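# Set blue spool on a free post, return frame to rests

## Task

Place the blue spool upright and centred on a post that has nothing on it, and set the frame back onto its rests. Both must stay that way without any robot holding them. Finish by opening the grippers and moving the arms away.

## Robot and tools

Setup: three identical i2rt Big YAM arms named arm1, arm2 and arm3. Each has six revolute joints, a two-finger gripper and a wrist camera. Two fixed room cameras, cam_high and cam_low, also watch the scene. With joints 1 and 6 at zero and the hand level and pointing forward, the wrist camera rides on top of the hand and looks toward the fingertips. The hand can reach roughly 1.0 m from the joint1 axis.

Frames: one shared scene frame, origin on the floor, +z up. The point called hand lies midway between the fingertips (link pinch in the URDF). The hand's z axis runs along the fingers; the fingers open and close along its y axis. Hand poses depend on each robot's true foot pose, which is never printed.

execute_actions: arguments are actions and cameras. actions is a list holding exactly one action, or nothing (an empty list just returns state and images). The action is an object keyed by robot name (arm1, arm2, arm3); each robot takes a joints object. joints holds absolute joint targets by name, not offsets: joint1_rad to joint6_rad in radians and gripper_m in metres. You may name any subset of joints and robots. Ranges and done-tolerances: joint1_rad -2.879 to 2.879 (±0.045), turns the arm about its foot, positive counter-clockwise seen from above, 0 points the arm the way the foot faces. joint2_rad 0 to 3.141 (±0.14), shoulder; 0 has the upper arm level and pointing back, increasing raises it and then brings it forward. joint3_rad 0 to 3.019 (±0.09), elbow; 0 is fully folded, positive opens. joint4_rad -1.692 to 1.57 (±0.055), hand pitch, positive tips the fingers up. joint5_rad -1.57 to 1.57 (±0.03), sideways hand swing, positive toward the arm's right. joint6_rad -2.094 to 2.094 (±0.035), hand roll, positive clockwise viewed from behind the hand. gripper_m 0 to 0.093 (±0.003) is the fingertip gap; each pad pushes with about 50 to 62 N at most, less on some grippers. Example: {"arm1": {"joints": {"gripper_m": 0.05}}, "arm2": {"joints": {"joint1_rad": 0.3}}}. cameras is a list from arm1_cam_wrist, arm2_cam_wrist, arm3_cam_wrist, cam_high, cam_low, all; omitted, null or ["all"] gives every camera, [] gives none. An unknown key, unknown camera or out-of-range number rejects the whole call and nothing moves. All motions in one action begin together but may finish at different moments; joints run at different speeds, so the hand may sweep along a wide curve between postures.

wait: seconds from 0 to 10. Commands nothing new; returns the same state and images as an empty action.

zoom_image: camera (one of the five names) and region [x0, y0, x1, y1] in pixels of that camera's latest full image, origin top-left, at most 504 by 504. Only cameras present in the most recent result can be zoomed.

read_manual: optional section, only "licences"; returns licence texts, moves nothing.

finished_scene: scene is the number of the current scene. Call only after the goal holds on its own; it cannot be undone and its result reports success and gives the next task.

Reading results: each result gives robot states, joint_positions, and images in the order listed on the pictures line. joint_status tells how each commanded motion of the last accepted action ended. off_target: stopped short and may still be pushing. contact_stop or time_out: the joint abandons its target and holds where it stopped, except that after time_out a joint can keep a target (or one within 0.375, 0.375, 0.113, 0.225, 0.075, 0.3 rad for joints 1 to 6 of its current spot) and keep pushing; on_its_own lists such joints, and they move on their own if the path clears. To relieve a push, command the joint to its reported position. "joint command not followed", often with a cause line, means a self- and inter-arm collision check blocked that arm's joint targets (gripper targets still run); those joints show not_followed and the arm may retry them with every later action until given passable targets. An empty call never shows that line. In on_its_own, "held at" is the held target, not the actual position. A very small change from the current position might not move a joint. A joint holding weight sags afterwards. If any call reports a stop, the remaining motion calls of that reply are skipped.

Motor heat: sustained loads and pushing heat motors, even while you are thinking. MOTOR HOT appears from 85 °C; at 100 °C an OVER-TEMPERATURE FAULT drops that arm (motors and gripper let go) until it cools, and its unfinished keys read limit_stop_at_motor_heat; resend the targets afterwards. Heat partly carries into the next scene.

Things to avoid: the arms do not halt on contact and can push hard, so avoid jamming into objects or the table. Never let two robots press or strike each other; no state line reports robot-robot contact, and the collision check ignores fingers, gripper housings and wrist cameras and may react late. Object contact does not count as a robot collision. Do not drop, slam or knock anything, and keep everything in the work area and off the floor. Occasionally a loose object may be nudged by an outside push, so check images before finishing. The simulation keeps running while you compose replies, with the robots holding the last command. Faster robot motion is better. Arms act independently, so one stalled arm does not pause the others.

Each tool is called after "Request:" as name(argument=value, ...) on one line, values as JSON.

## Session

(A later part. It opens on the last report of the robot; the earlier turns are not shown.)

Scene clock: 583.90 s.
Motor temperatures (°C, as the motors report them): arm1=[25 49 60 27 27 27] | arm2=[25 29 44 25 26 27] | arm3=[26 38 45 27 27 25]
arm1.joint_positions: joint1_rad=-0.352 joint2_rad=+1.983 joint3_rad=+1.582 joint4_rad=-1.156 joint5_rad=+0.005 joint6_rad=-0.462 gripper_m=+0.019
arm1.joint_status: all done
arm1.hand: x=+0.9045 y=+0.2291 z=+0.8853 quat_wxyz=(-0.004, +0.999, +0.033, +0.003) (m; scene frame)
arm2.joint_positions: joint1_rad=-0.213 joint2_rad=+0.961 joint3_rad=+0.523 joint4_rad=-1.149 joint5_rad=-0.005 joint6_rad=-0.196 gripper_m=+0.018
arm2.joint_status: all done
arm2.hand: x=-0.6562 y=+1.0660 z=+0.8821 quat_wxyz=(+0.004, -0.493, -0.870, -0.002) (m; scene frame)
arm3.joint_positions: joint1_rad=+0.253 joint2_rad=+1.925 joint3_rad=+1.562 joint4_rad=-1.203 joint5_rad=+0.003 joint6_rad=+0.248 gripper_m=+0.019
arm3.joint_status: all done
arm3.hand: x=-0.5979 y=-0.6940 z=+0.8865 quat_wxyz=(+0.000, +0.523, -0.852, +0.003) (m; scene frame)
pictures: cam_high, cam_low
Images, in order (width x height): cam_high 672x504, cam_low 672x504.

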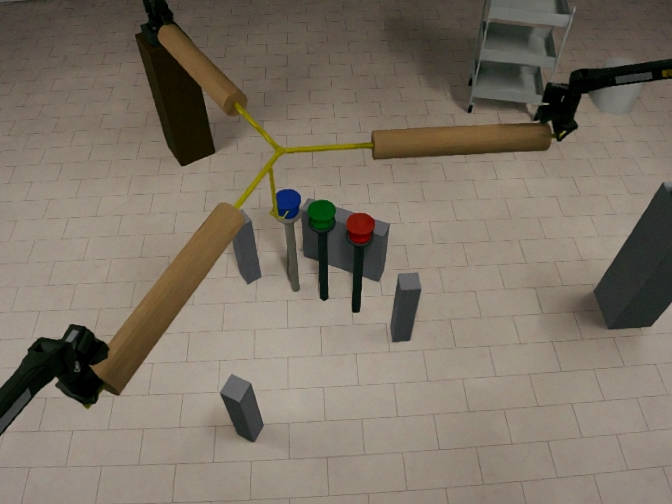

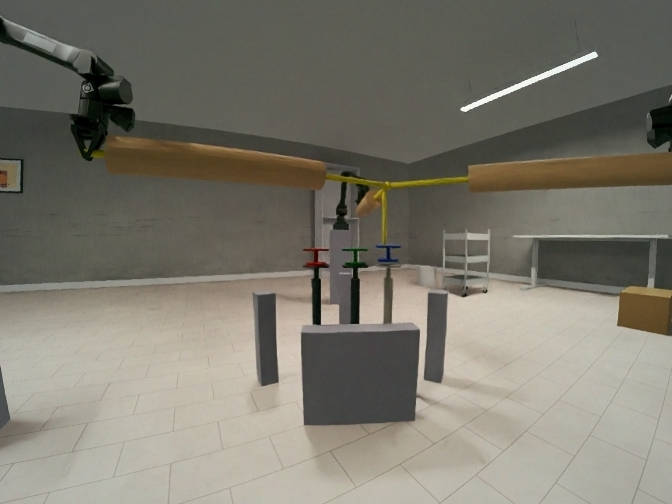

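Request:
execute_actions(actions=[{"arm1":{"joints":{"joint1_rad":-0.358,"joint2_rad":1.985,"joint3_rad":1.557,"joint4_rad":-1.071}},"arm2":{"joints":{"joint1_rad":-0.202,"joint2_rad":0.999,"joint3_rad":0.469,"joint4_rad":-1.005}},"arm3":{"joints":{"joint1_rad":0.266,"joint2_rad":1.940,"joint3_rad":1.541,"joint4_rad":-1.117}}}], cameras=["cam_high","cam_low"])

Request:
zoom_image(camera="cam_low", region=[330, 200, 430, 290])

Request:
zoom_image(camera="cam_high", region=[230, 130, 350, 250])

Scene clock: 619.43 s.
Motor temperatures (°C, as the motors report them): arm1=[25 49 52 27 27 27] | arm2=[25 29 43 25 26 27] | arm3=[26 39 44 27 27 25]
arm1.joint_positions: joint1_rad=-0.355 joint2_rad=+2.016 joint3_rad=+1.552 joint4_rad=-1.083 joint5_rad=+0.006 joint6_rad=-0.462 gripper_m=+0.019
arm1.joint_status: all done
arm1.hand: x=+0.9032 y=+0.2317 z=+0.8563 quat_wxyz=(-0.006, +0.999, +0.032, -0.001) (m; scene frame)
arm2.joint_positions: joint1_rad=-0.208 joint2_rad=+1.008 joint3_rad=+0.451 joint4_rad=-1.021 joint5_rad=-0.005 joint6_rad=-0.195 gripper_m=+0.018
arm2.joint_status: all done
arm2.hand: x=-0.6563 y=+1.0687 z=+0.8493 quat_wxyz=(+0.001, -0.492, -0.871, +0.001) (m; scene frame)
arm3.joint_positions: joint1_rad=+0.256 joint2_rad=+1.959 joint3_rad=+1.532 joint4_rad=-1.131 joint5_rad=+0.003 joint6_rad=+0.251 gripper_m=+0.019
arm3.joint_status: all done
arm3.hand: x=-0.5989 y=-0.6905 z=+0.8570 quat_wxyz=(-0.003, +0.524, -0.852, +0.000) (m; scene frame)
pictures: cam_high, cam_low
Images, in order (width x height): cam_high 672x504, cam_low 672x504.

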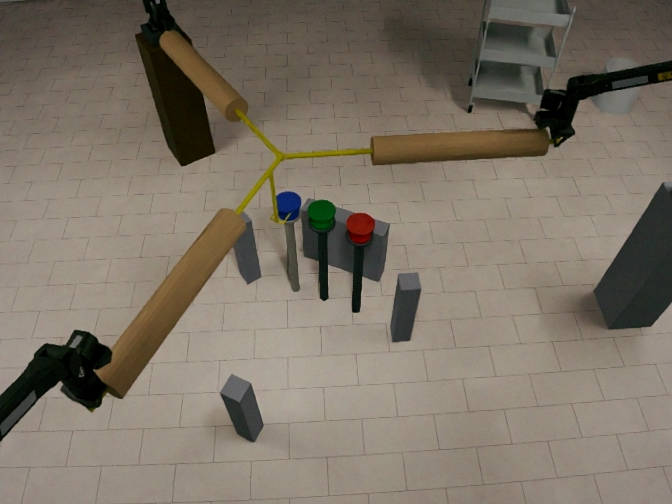

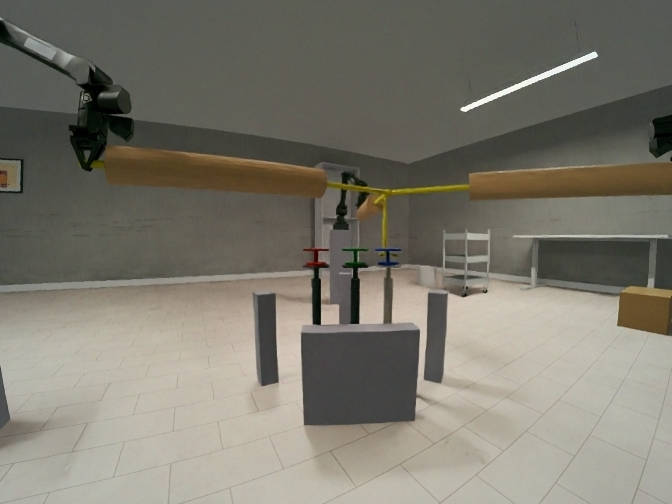

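Region (330, 200, 430, 290) of cam_low's 672x504 image, scaled by 5.040, with more detail than that image has; it fills the top 454 rows of this view, and the rest is white.

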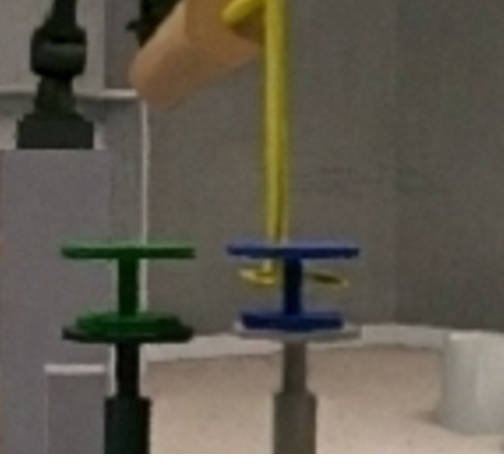

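Region (230, 130, 350, 250) of cam_high's 672x504 image, scaled by 4.200, with more detail than that image has.

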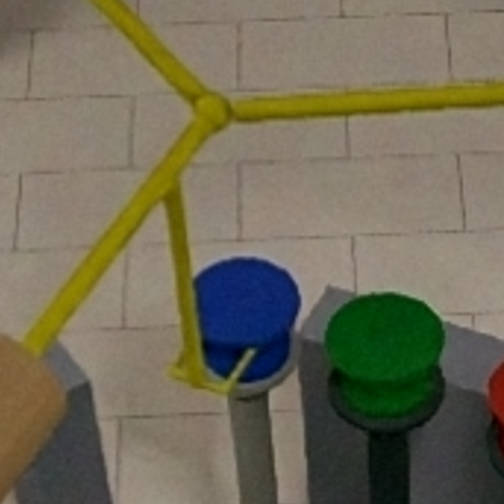

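Request:
zoom_image(camera="cam_low", region=[365, 240, 413, 280])

Request:
zoom_image(camera="cam_high", region=[262, 185, 342, 245])

Region (365, 240, 413, 280) of cam_low's 672x504 image, scaled by 10.500, with more detail than that image has.

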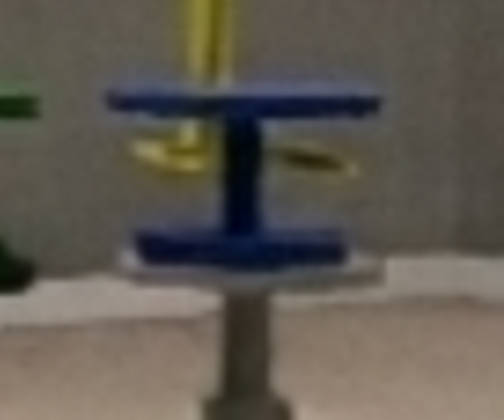

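Region (262, 185, 342, 245) of cam_high's 672x504 image, scaled by 6.300, with more detail than that image has; it fills the top 378 rows of this view, and the rest is white.

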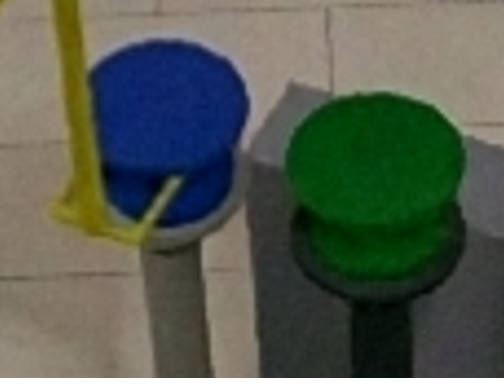

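Request:
execute_actions(actions=[{"arm1":{"joints":{"joint1_rad":-0.252,"joint2_rad":2.015,"joint3_rad":1.653,"joint4_rad":-1.104,"joint6_rad":-0.360}},"arm2":{"joints":{"joint1_rad":-0.403,"joint2_rad":1.158,"joint3_rad":0.596,"joint4_rad":-0.944,"joint6_rad":-0.390}},"arm3":{"joints":{"joint1_rad":0.288,"joint2_rad":1.820,"joint3_rad":1.342,"joint4_rad":-1.043,"joint6_rad":0.282}}}], cameras=["cam_low"])

Request:
zoom_image(camera="cam_low", region=[350, 230, 420, 285])

Scene clock: 666.30 s.
Motor temperatures (°C, as the motors report them): arm1=[25 50 52 27 27 27] | arm2=[25 28 43 25 26 27] | arm3=[26 40 44 27 27 25]
arm1.joint_positions: joint1_rad=-0.250 joint2_rad=+2.036 joint3_rad=+1.577 joint4_rad=-1.091 joint5_rad=+0.007 joint6_rad=-0.357 gripper_m=+0.019
arm1.joint_status: all done
arm1.hand: x=+0.8758 y=+0.1753 z=+0.8534 quat_wxyz=(-0.005, +0.999, +0.032, -0.001) (m; scene frame)
arm2.joint_positions: joint1_rad=-0.393 joint2_rad=+1.171 joint3_rad=+0.548 joint4_rad=-0.956 joint5_rad=-0.003 joint6_rad=-0.376 gripper_m=+0.018
arm2.joint_status: all done
arm2.hand: x=-0.6848 y=+1.0141 z=+0.8478 quat_wxyz=(+0.001, -0.493, -0.870, +0.001) (m; scene frame)
arm3.joint_positions: joint1_rad=+0.288 joint2_rad=+1.843 joint3_rad=+1.329 joint4_rad=-1.061 joint5_rad=+0.004 joint6_rad=+0.282 gripper_m=+0.019
arm3.joint_status: all done
arm3.hand: x=-0.6277 y=-0.7438 z=+0.8496 quat_wxyz=(+0.003, +0.524, -0.852, +0.007) (m; scene frame)
pictures: cam_low
Images, in order (width x height): cam_low 672x504.

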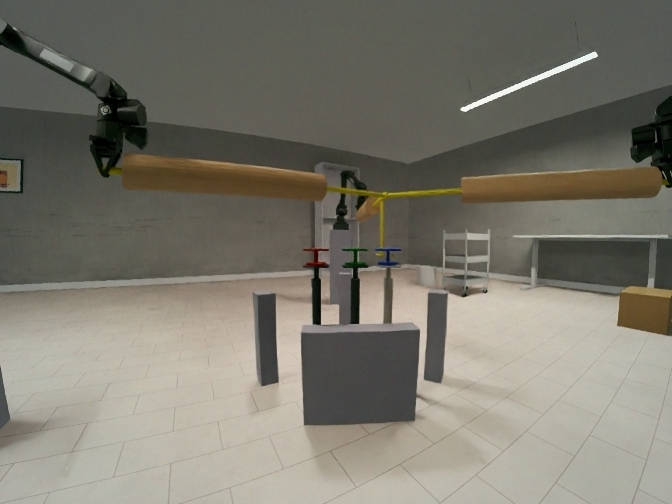

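Region (350, 230, 420, 285) of cam_low's 672x504 image, scaled by 7.200, with more detail than that image has; it fills the top 396 rows of this view, and the rest is white.

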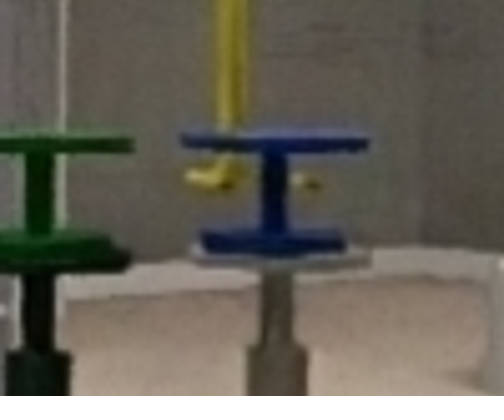

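Request:
execute_actions(actions=[{"arm1":{"joints":{"joint1_rad":-0.160,"joint2_rad":2.055,"joint3_rad":1.720,"joint4_rad":-1.132,"joint6_rad":-0.268}},"arm2":{"joints":{"joint1_rad":-0.529,"joint2_rad":1.305,"joint3_rad":0.716,"joint4_rad":-0.917,"joint6_rad":-0.516}},"arm3":{"joints":{"joint1_rad":0.323,"joint2_rad":1.690,"joint3_rad":1.158,"joint4_rad":-0.982,"joint6_rad":0.318}}}], cameras=["cam_high"])

Request:
execute_actions(actions=[{"arm1":{"joints":{"joint1_rad":-0.087,"joint2_rad":2.070,"joint3_rad":1.492,"joint4_rad":-0.934,"joint6_rad":-0.196}},"arm2":{"joints":{"joint1_rad":-0.450,"joint2_rad":1.568,"joint3_rad":0.780,"joint4_rad":-0.722,"joint6_rad":-0.432}},"arm3":{"joints":{"joint1_rad":0.247,"joint2_rad":1.705,"joint3_rad":0.969,"joint4_rad":-0.787,"joint6_rad":0.241}}}], cameras=[])

Request:
execute_actions(actions=[{"arm1":{"joints":{"joint1_rad":-0.012,"joint2_rad":2.137,"joint3_rad":1.383,"joint4_rad":-0.755,"joint6_rad":-0.122}},"arm2":{"joints":{"joint1_rad":-0.407,"joint2_rad":1.834,"joint3_rad":0.877,"joint4_rad":-0.557,"joint6_rad":-0.389}},"arm3":{"joints":{"joint1_rad":0.168,"joint2_rad":1.790,"joint3_rad":0.819,"joint4_rad":-0.549,"joint6_rad":0.162}}}], cameras=[])

Request:
execute_actions(actions=[{"arm1":{"joints":{"joint1_rad":0.057,"joint2_rad":2.246,"joint3_rad":1.331,"joint4_rad":-0.594,"joint6_rad":-0.053}},"arm2":{"joints":{"joint1_rad":-0.376,"joint2_rad":2.070,"joint3_rad":1.002,"joint4_rad":-0.448,"joint6_rad":-0.357}},"arm3":{"joints":{"joint1_rad":0.085,"joint2_rad":1.953,"joint3_rad":0.732,"joint4_rad":-0.304,"joint6_rad":0.078}}}])

Scene clock: 718.77 s.
Motor temperatures (°C, as the motors report them): arm1=[25 51 63 27 27 27] | arm2=[25 28 46 25 26 27] | arm3=[26 39 44 27 27 25]
arm1.joint_positions: joint1_rad=-0.158 joint2_rad=+2.076 joint3_rad=+1.640 joint4_rad=-1.122 joint5_rad=+0.005 joint6_rad=-0.265 gripper_m=+0.019
arm1.joint_status: all done
arm1.hand: x=+0.8483 y=+0.1239 z=+0.8514 quat_wxyz=(-0.003, +0.999, +0.032, +0.003) (m; scene frame)
arm2.joint_positions: joint1_rad=-0.522 joint2_rad=+1.320 joint3_rad=+0.668 joint4_rad=-0.928 joint5_rad=+0.003 joint6_rad=-0.505 gripper_m=+0.018
arm2.joint_status: all done
arm2.hand: x=-0.7155 y=+0.9613 z=+0.8480 quat_wxyz=(+0.003, -0.493, -0.870, +0.002) (m; scene frame)
arm3.joint_positions: joint1_rad=+0.322 joint2_rad=+1.710 joint3_rad=+1.142 joint4_rad=-1.001 joint5_rad=+0.002 joint6_rad=+0.316 gripper_m=+0.019
arm3.joint_status: all done
arm3.hand: x=-0.6540 y=-0.7966 z=+0.8515 quat_wxyz=(+0.001, +0.524, -0.852, +0.004) (m; scene frame)
pictures: cam_high
Images, in order (width x height): cam_high 672x504.

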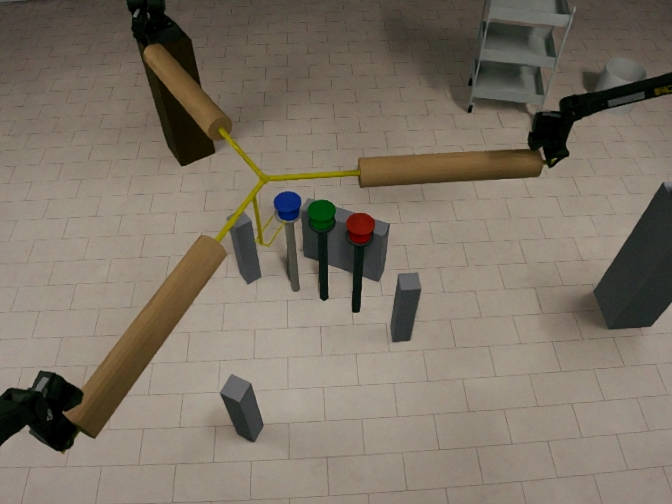

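Scene clock: 719.77 s.
Motor temperatures (°C, as the motors report them): arm1=[25 51 62 27 27 27] | arm2=[25 28 46 25 26 27] | arm3=[26 39 43 27 27 25]
arm1.joint_positions: joint1_rad=-0.084 joint2_rad=+2.100 joint3_rad=+1.484 joint4_rad=-0.946 joint5_rad=+0.003 joint6_rad=-0.192 gripper_m=+0.019
arm1.joint_status: all done
arm1.hand: x=+0.8705 y=+0.0751 z=+0.7859 quat_wxyz=(+0.000, +0.999, +0.032, +0.005) (m; scene frame)
arm2.joint_positions: joint1_rad=-0.454 joint2_rad=+1.593 joint3_rad=+0.736 joint4_rad=-0.733 joint5_rad=+0.006 joint6_rad=-0.436 gripper_m=+0.018
arm2.joint_status: all done
arm2.hand: x=-0.6912 y=+0.9138 z=+0.7847 quat_wxyz=(+0.008, -0.493, -0.870, -0.001) (m; scene frame)
arm3.joint_positions: joint1_rad=+0.253 joint2_rad=+1.719 joint3_rad=+0.959 joint4_rad=-0.804 joint5_rad=+0.001 joint6_rad=+0.250 gripper_m=+0.019
arm3.joint_status: all done
arm3.hand: x=-0.6316 y=-0.8430 z=+0.7933 quat_wxyz=(+0.000, +0.522, -0.853, +0.001) (m; scene frame)
pictures: none
No camera images: the call's "cameras" was empty. Leave "cameras" out to get every camera's image.

Scene clock: 720.73 s.
Motor temperatures (°C, as the motors report them): arm1=[25 51 61 27 27 27] | arm2=[25 28 46 25 26 27] | arm3=[26 39 43 27 27 25]
arm1.joint_positions: joint1_rad=-0.009 joint2_rad=+2.171 joint3_rad=+1.374 joint4_rad=-0.768 joint5_rad=+0.001 joint6_rad=-0.118 gripper_m=+0.019
arm1.joint_status: all done
arm1.hand: x=+0.8924 y=+0.0295 z=+0.7158 quat_wxyz=(+0.001, +0.999, +0.033, +0.005) (m; scene frame)
arm2.joint_positions: joint1_rad=-0.413 joint2_rad=+1.860 joint3_rad=+0.844 joint4_rad=-0.565 joint5_rad=+0.003 joint6_rad=-0.395 gripper_m=+0.018
arm2.joint_status: all done
arm2.hand: x=-0.6698 y=+0.8651 z=+0.7156 quat_wxyz=(+0.004, -0.493, -0.870, +0.002) (m; scene frame)
arm3.joint_positions: joint1_rad=+0.164 joint2_rad=+1.809 joint3_rad=+0.808 joint4_rad=-0.565 joint5_rad=+0.003 joint6_rad=+0.163 gripper_m=+0.019
arm3.joint_status: all done
arm3.hand: x=-0.6069 y=-0.8908 z=+0.7224 quat_wxyz=(+0.000, +0.522, -0.853, +0.003) (m; scene frame)
pictures: none
No camera images: the call's "cameras" was empty. Leave "cameras" out to get every camera's image.

Scene clock: 721.70 s.
Motor temperatures (°C, as the motors report them): arm1=[25 51 61 27 27 27] | arm2=[25 28 45 25 26 27] | arm3=[26 39 43 27 27 25]
arm1.joint_positions: joint1_rad=+0.061 joint2_rad=+2.284 joint3_rad=+1.325 joint4_rad=-0.603 joint5_rad=-0.001 joint6_rad=-0.047 gripper_m=+0.019
arm1.joint_status: all done
arm1.hand: x=+0.9109 y=-0.0099 z=+0.6446 quat_wxyz=(+0.002, +0.999, +0.033, +0.004) (m; scene frame)
arm2.joint_positions: joint1_rad=-0.379 joint2_rad=+2.099 joint3_rad=+0.975 joint4_rad=-0.455 joint5_rad=+0.003 joint6_rad=-0.362 gripper_m=+0.018
arm2.joint_status: all done
arm2.hand: x=-0.6499 y=+0.8264 z=+0.6452 quat_wxyz=(+0.003, -0.493, -0.870, +0.003) (m; scene frame)
arm3.joint_positions: joint1_rad=+0.082 joint2_rad=+1.977 joint3_rad=+0.728 joint4_rad=-0.319 joint5_rad=+0.005 joint6_rad=+0.081 gripper_m=+0.019
arm3.joint_status: all done
arm3.hand: x=-0.5881 y=-0.9292 z=+0.6512 quat_wxyz=(+0.000, +0.522, -0.853, +0.005) (m; scene frame)
pictures: arm1_cam_wrist, arm2_cam_wrist, arm3_cam_wrist, cam_high, cam_low
Images, in order (width x height): arm1_cam_wrist 504x504, arm2_cam_wrist 504x504, arm3_cam_wrist 504x504, cam_high 672x504, cam_low 672x504.

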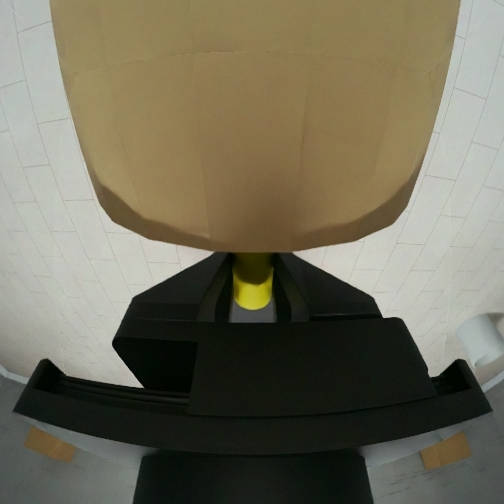

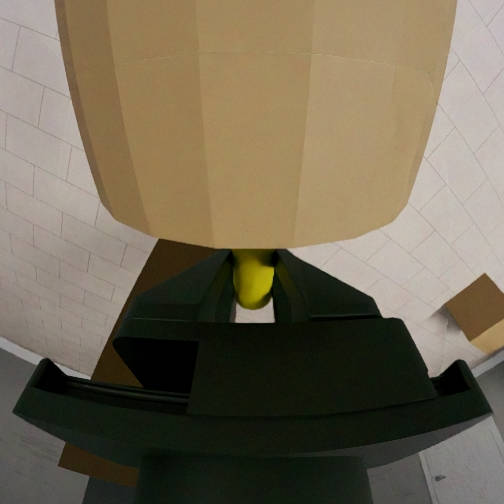

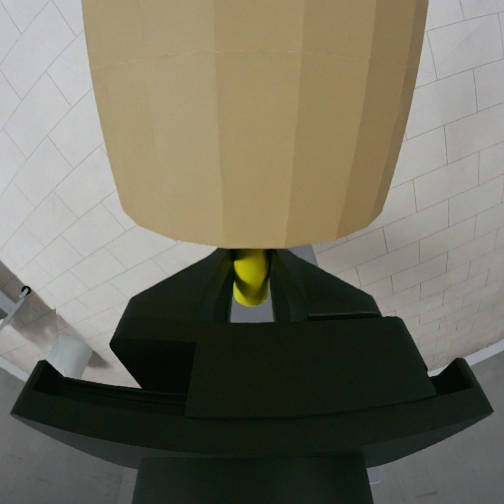

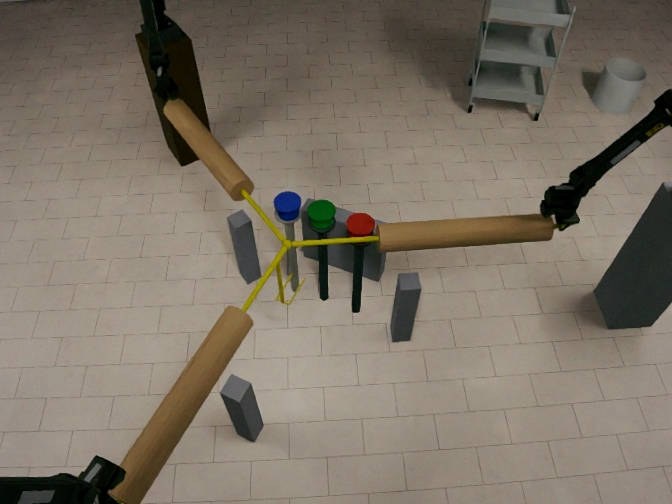

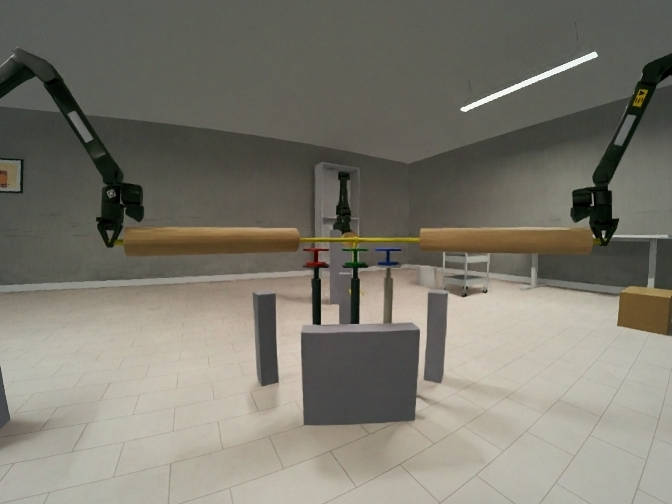

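Request:
execute_actions(actions=[{"arm1":{"joints":{"joint1_rad":0.136,"joint2_rad":2.361,"joint3_rad":1.326,"joint4_rad":-0.466,"joint6_rad":0.022}},"arm2":{"joints":{"joint1_rad":-0.357,"joint2_rad":2.277,"joint3_rad":1.173,"joint4_rad":-0.412,"joint6_rad":-0.338}},"arm3":{"joints":{"joint1_rad":-0.005,"joint2_rad":2.143,"joint3_rad":0.682,"joint4_rad":-0.060,"joint6_rad":-0.016}}}], cameras=[])

Request:
execute_actions(actions=[{"arm1":{"joints":{"joint2_rad":2.497,"joint3_rad":1.420,"joint4_rad":-0.396}},"arm2":{"joints":{"joint2_rad":2.420,"joint3_rad":1.229,"joint4_rad":-0.327}},"arm3":{"joints":{"joint2_rad":2.336,"joint3_rad":0.760,"joint4_rad":0.063}}}], cameras=["cam_high","cam_low"])

Scene clock: 752.67 s.
Motor temperatures (°C, as the motors report them): arm1=[25 51 51 27 27 27] | arm2=[25 30 41 25 26 27] | arm3=[26 37 39 27 27 25]
arm1.joint_positions: joint1_rad=+0.142 joint2_rad=+2.394 joint3_rad=+1.315 joint4_rad=-0.476 joint5_rad=-0.002 joint6_rad=+0.034 gripper_m=+0.019
arm1.joint_status: all done
arm1.hand: x=+0.9266 y=-0.0527 z=+0.5867 quat_wxyz=(+0.003, +0.999, +0.033, +0.000) (m; scene frame)
arm2.joint_positions: joint1_rad=-0.359 joint2_rad=+2.306 joint3_rad=+1.147 joint4_rad=-0.417 joint5_rad=+0.002 joint6_rad=-0.341 gripper_m=+0.018
arm2.joint_status: all done
arm2.hand: x=-0.6330 y=+0.7849 z=+0.5824 quat_wxyz=(+0.002, -0.494, -0.870, +0.004) (m; scene frame)
arm3.joint_positions: joint1_rad=-0.012 joint2_rad=+2.164 joint3_rad=+0.679 joint4_rad=-0.077 joint5_rad=+0.004 joint6_rad=-0.012 gripper_m=+0.019
arm3.joint_status: all done
arm3.hand: x=-0.5724 y=-0.9709 z=+0.5885 quat_wxyz=(-0.002, +0.521, -0.853, +0.003) (m; scene frame)
pictures: none
No camera images: the call's "cameras" was empty. Leave "cameras" out to get every camera's image.

Scene clock: 753.60 s.
Motor temperatures (°C, as the motors report them): arm1=[25 51 51 27 27 27] | arm2=[25 30 41 25 26 27] | arm3=[26 37 39 27 27 25]
arm1.joint_positions: joint1_rad=+0.139 joint2_rad=+2.535 joint3_rad=+1.383 joint4_rad=-0.407 joint5_rad=+0.000 joint6_rad=+0.031 gripper_m=+0.019
arm1.joint_status: all done
arm1.hand: x=+0.9273 y=-0.0508 z=+0.5269 quat_wxyz=(+0.002, +0.999, +0.032, +0.002) (m; scene frame)
arm2.joint_positions: joint1_rad=-0.358 joint2_rad=+2.450 joint3_rad=+1.202 joint4_rad=-0.330 joint5_rad=+0.000 joint6_rad=-0.340 gripper_m=+0.018
arm2.joint_status: all done
arm2.hand: x=-0.6328 y=+0.7864 z=+0.5238 quat_wxyz=(+0.002, -0.493, -0.870, +0.002) (m; scene frame)
arm3.joint_positions: joint1_rad=-0.012 joint2_rad=+2.357 joint3_rad=+0.751 joint4_rad=+0.045 joint5_rad=+0.005 joint6_rad=-0.012 gripper_m=+0.019
arm3.joint_status: all done
arm3.hand: x=-0.5714 y=-0.9699 z=+0.5307 quat_wxyz=(-0.003, +0.522, -0.853, +0.004) (m; scene frame)
pictures: cam_high, cam_low
Images, in order (width x height): cam_high 672x504, cam_low 672x504.

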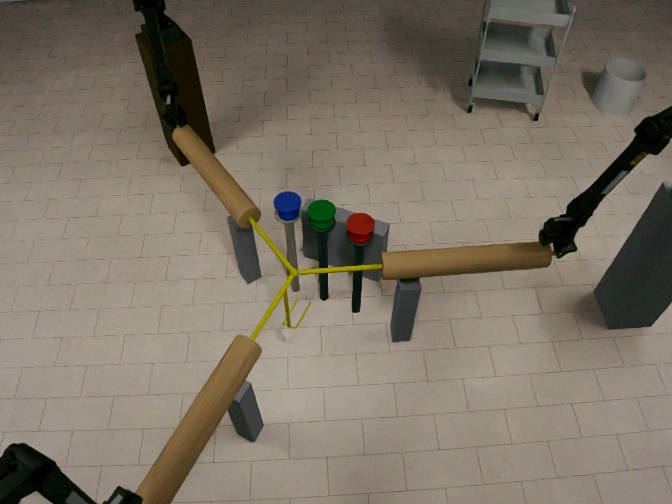

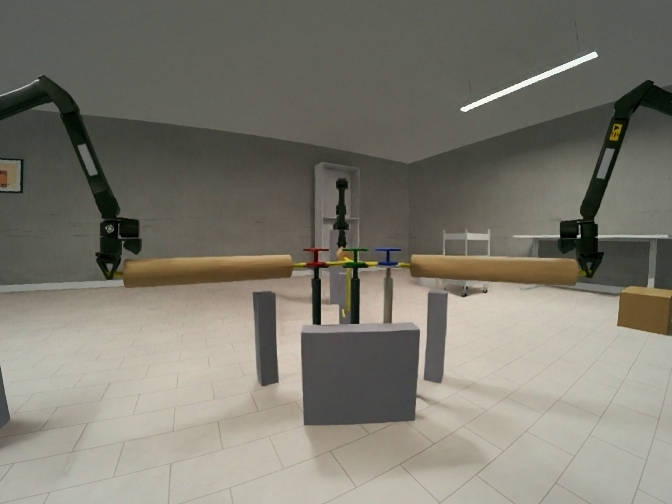

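Request:
execute_actions(actions=[{"arm1":{"joints":{"joint2_rad":2.612,"joint3_rad":1.498,"joint4_rad":-0.352}},"arm2":{"joints":{"joint1_rad":-0.365,"joint2_rad":2.539,"joint3_rad":1.291,"joint4_rad":-0.271}},"arm3":{"joints":{"joint1_rad":0.0,"joint2_rad":2.490,"joint3_rad":0.830,"joint4_rad":0.143}}}], cameras=["cam_low"])

Scene clock: 762.63 s.
Motor temperatures (°C, as the motors report them): arm1=[25 52 51 27 27 27] | arm2=[25 31 40 25 26 27] | arm3=[26 37 38 27 27 25]
arm1.joint_positions: joint1_rad=+0.139 joint2_rad=+2.648 joint3_rad=+1.459 joint4_rad=-0.367 joint5_rad=+0.000 joint6_rad=+0.030 gripper_m=+0.019
arm1.joint_status: all done
arm1.hand: x=+0.9250 y=-0.0512 z=+0.4805 quat_wxyz=(+0.002, +0.999, +0.033, +0.001) (m; scene frame)
arm2.joint_positions: joint1_rad=-0.363 joint2_rad=+2.568 joint3_rad=+1.267 joint4_rad=-0.276 joint5_rad=+0.000 joint6_rad=-0.343 gripper_m=+0.018
arm2.joint_status: all done
arm2.hand: x=-0.6349 y=+0.7845 z=+0.4774 quat_wxyz=(+0.001, -0.494, -0.869, +0.003) (m; scene frame)
arm3.joint_positions: joint1_rad=-0.011 joint2_rad=+2.510 joint3_rad=+0.823 joint4_rad=+0.125 joint5_rad=+0.005 joint6_rad=-0.013 gripper_m=+0.019
arm3.joint_status: all done
arm3.hand: x=-0.5723 y=-0.9715 z=+0.4822 quat_wxyz=(-0.002, +0.522, -0.853, +0.003) (m; scene frame)
pictures: cam_low
Images, in order (width x height): cam_low 672x504.

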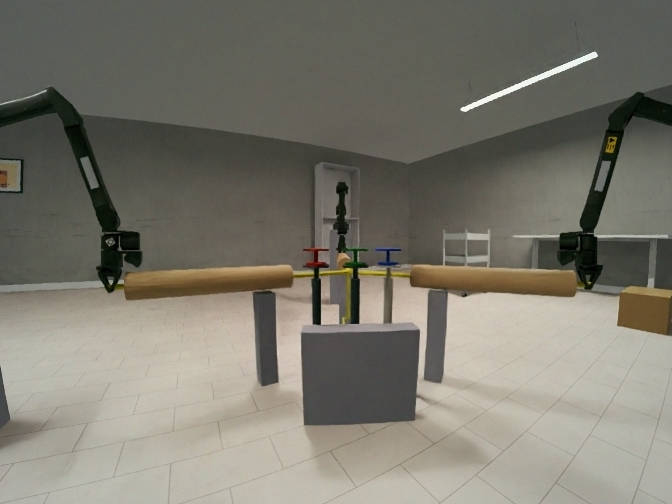

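Request:
execute_actions(actions=[{"arm1":{"joints":{"joint2_rad":2.660,"joint3_rad":1.520}},"arm2":{"joints":{"joint2_rad":2.585,"joint3_rad":1.314}},"arm3":{"joints":{"joint2_rad":2.535,"joint3_rad":0.855,"joint4_rad":0.146}}}], cameras=["cam_low"])

Scene clock: 769.70 s.
Motor temperatures (°C, as the motors report them): arm1=[25 52 51 27 27 27] | arm2=[25 31 40 25 26 27] | arm3=[26 37 38 27 27 25]
arm1.joint_positions: joint1_rad=+0.139 joint2_rad=+2.677 joint3_rad=+1.482 joint4_rad=-0.367 joint5_rad=+0.000 joint6_rad=+0.029 gripper_m=+0.019
arm1.joint_status: all done
arm1.hand: x=+0.9251 y=-0.0512 z=+0.4692 quat_wxyz=(+0.002, +0.999, +0.033, +0.004) (m; scene frame)
arm2.joint_positions: joint1_rad=-0.363 joint2_rad=+2.599 joint3_rad=+1.290 joint4_rad=-0.275 joint5_rad=+0.000 joint6_rad=-0.343 gripper_m=+0.018
arm2.joint_status: all done
arm2.hand: x=-0.6351 y=+0.7846 z=+0.4654 quat_wxyz=(+0.004, -0.494, -0.869, +0.000) (m; scene frame)
arm3.joint_positions: joint1_rad=-0.011 joint2_rad=+2.544 joint3_rad=+0.846 joint4_rad=+0.130 joint5_rad=+0.005 joint6_rad=-0.013 gripper_m=+0.019
arm3.joint_status: all done
arm3.hand: x=-0.5724 y=-0.9718 z=+0.4708 quat_wxyz=(+0.000, +0.522, -0.853, +0.005) (m; scene frame)
pictures: cam_low
Images, in order (width x height): cam_low 672x504.

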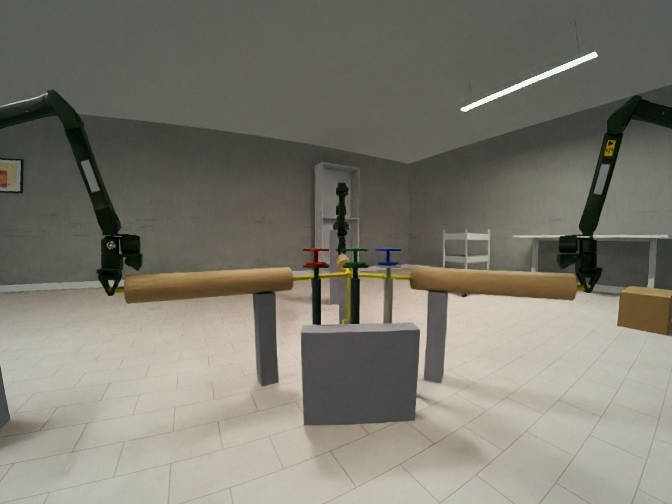

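Request:
execute_actions(actions=[{"arm1":{"joints":{"joint1_rad":0.139,"joint2_rad":2.677,"joint3_rad":1.482,"joint4_rad":-0.367,"gripper_m":0.07}},"arm2":{"joints":{"joint1_rad":-0.363,"joint2_rad":2.599,"joint3_rad":1.290,"joint4_rad":-0.275,"gripper_m":0.07}},"arm3":{"joints":{"joint1_rad":-0.011,"joint2_rad":2.544,"joint3_rad":0.846,"joint4_rad":0.130,"gripper_m":0.07}}}], cameras=["cam_low","cam_high"])

Scene clock: 775.27 s.
Motor temperatures (°C, as the motors report them): arm1=[25 52 51 27 27 27] | arm2=[25 32 39 25 26 27] | arm3=[26 37 38 27 27 25]
arm1.joint_positions: joint1_rad=+0.139 joint2_rad=+2.678 joint3_rad=+1.482 joint4_rad=-0.367 joint5_rad=+0.000 joint6_rad=+0.029 gripper_m=+0.070
arm1.joint_status: all done
arm1.hand: x=+0.9257 y=-0.0512 z=+0.4687 quat_wxyz=(+0.002, +0.999, +0.033, +0.004) (m; scene frame)
arm2.joint_positions: joint1_rad=-0.363 joint2_rad=+2.600 joint3_rad=+1.290 joint4_rad=-0.275 joint5_rad=+0.000 joint6_rad=-0.343 gripper_m=+0.070
arm2.joint_status: all done
arm2.hand: x=-0.6353 y=+0.7853 z=+0.4649 quat_wxyz=(+0.004, -0.494, -0.869, +0.000) (m; scene frame)
arm3.joint_positions: joint1_rad=-0.011 joint2_rad=+2.545 joint3_rad=+0.846 joint4_rad=+0.130 joint5_rad=+0.003 joint6_rad=-0.013 gripper_m=+0.070
arm3.joint_status: all done
arm3.hand: x=-0.5727 y=-0.9718 z=+0.4707 quat_wxyz=(+0.001, +0.522, -0.853, +0.005) (m; scene frame)
pictures: cam_high, cam_low
Images, in order (width x height): cam_high 672x504, cam_low 672x504.

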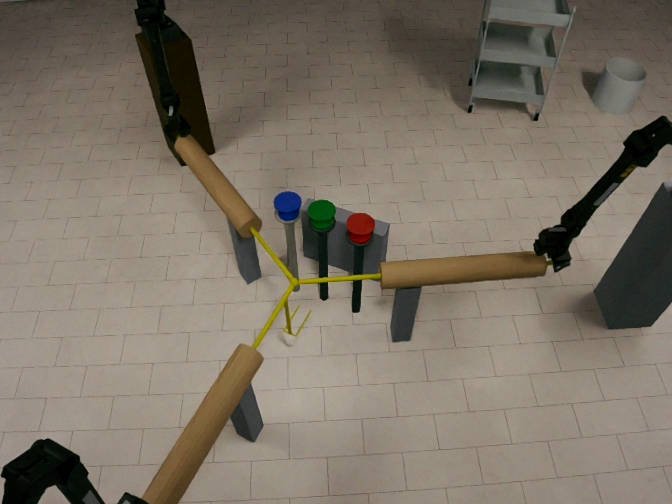

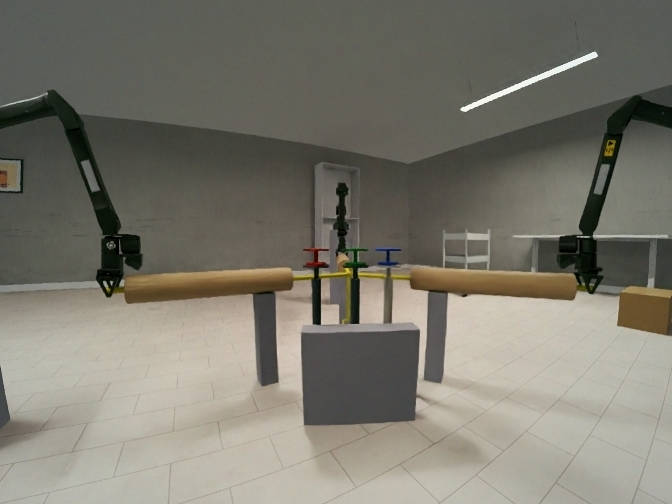

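Request:
execute_actions(actions=[{"arm1":{"joints":{"joint1_rad":0.150,"joint2_rad":2.177,"joint3_rad":1.084,"joint4_rad":-0.462,"gripper_m":0.09}},"arm2":{"joints":{"joint1_rad":-0.390,"joint2_rad":2.075,"joint3_rad":0.957,"joint4_rad":-0.462,"joint6_rad":-0.370,"gripper_m":0.09}},"arm3":{"joints":{"joint2_rad":1.917,"joint3_rad":0.517,"joint4_rad":-0.162,"gripper_m":0.09}}}], cameras=["cam_low","cam_high"])

Request:
zoom_image(camera="cam_low", region=[240, 230, 460, 320])

Request:
zoom_image(camera="cam_high", region=[250, 180, 390, 260])

Scene clock: 807.13 s.
Motor temperatures (°C, as the motors report them): arm1=[25 51 48 27 27 27] | arm2=[25 32 38 25 26 27] | arm3=[26 36 37 27 27 25]
arm1.joint_positions: joint1_rad=+0.143 joint2_rad=+2.160 joint3_rad=+1.091 joint4_rad=-0.454 joint5_rad=+0.000 joint6_rad=+0.029 gripper_m=+0.090
arm1.joint_status: all done
arm1.hand: x=+0.9712 y=-0.0480 z=+0.6587 quat_wxyz=(+0.003, +0.999, +0.035, -0.016) (m; scene frame)
arm2.joint_positions: joint1_rad=-0.387 joint2_rad=+2.063 joint3_rad=+0.958 joint4_rad=-0.458 joint5_rad=+0.000 joint6_rad=-0.360 gripper_m=+0.090
arm2.joint_status: all done
arm2.hand: x=-0.6527 y=+0.8269 z=+0.6568 quat_wxyz=(-0.002, -0.497, -0.868, +0.008) (m; scene frame)
arm3.joint_positions: joint1_rad=-0.011 joint2_rad=+1.909 joint3_rad=+0.517 joint4_rad=-0.155 joint5_rad=+0.003 joint6_rad=-0.013 gripper_m=+0.090
arm3.joint_status: all done
arm3.hand: x=-0.5911 y=-1.0052 z=+0.6521 quat_wxyz=(-0.008, +0.522, -0.853, -0.001) (m; scene frame)
pictures: cam_high, cam_low
Images, in order (width x height): cam_high 672x504, cam_low 672x504.

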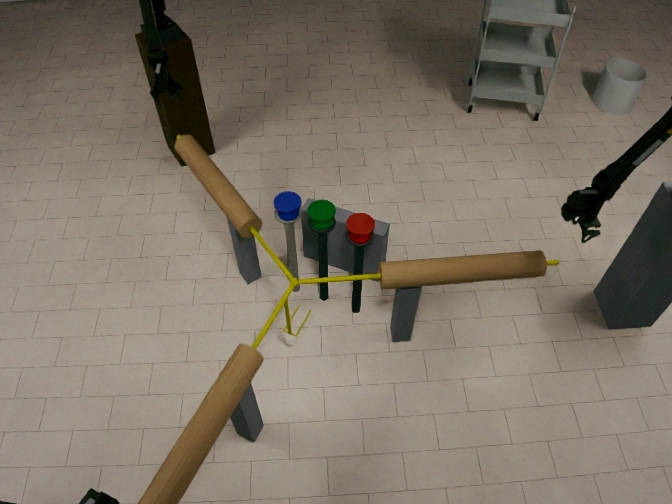

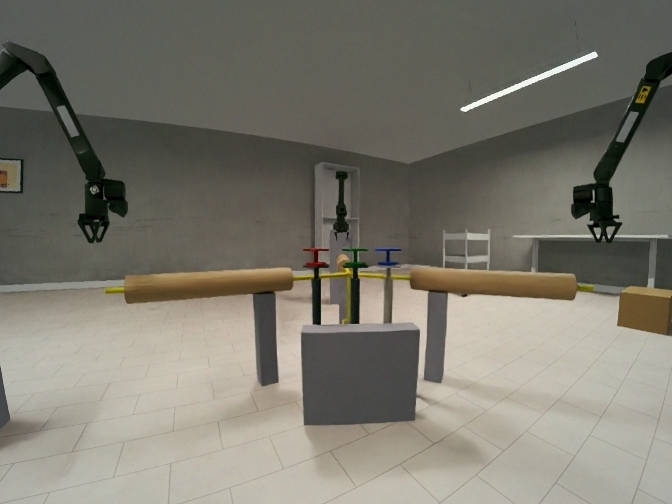

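Region (240, 230, 460, 320) of cam_low's 672x504 image, scaled by 2.291, with more detail than that image has; it fills the top 206 rows of this view, and the rest is white.

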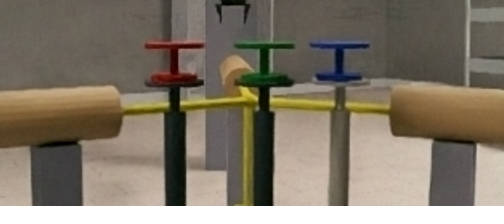

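Region (250, 180, 390, 260) of cam_high's 672x504 image, scaled by 3.600, with more detail than that image has; it fills the top 288 rows of this view, and the rest is white.

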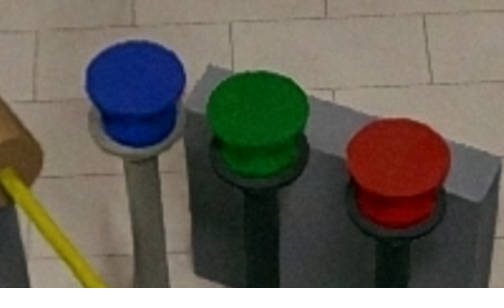

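The blue spool looks centred on the empty post, the frame is back on its rests, and all three arms are clear.

Request:
finished_scene(scene=2)

The scene is finished: the task was done.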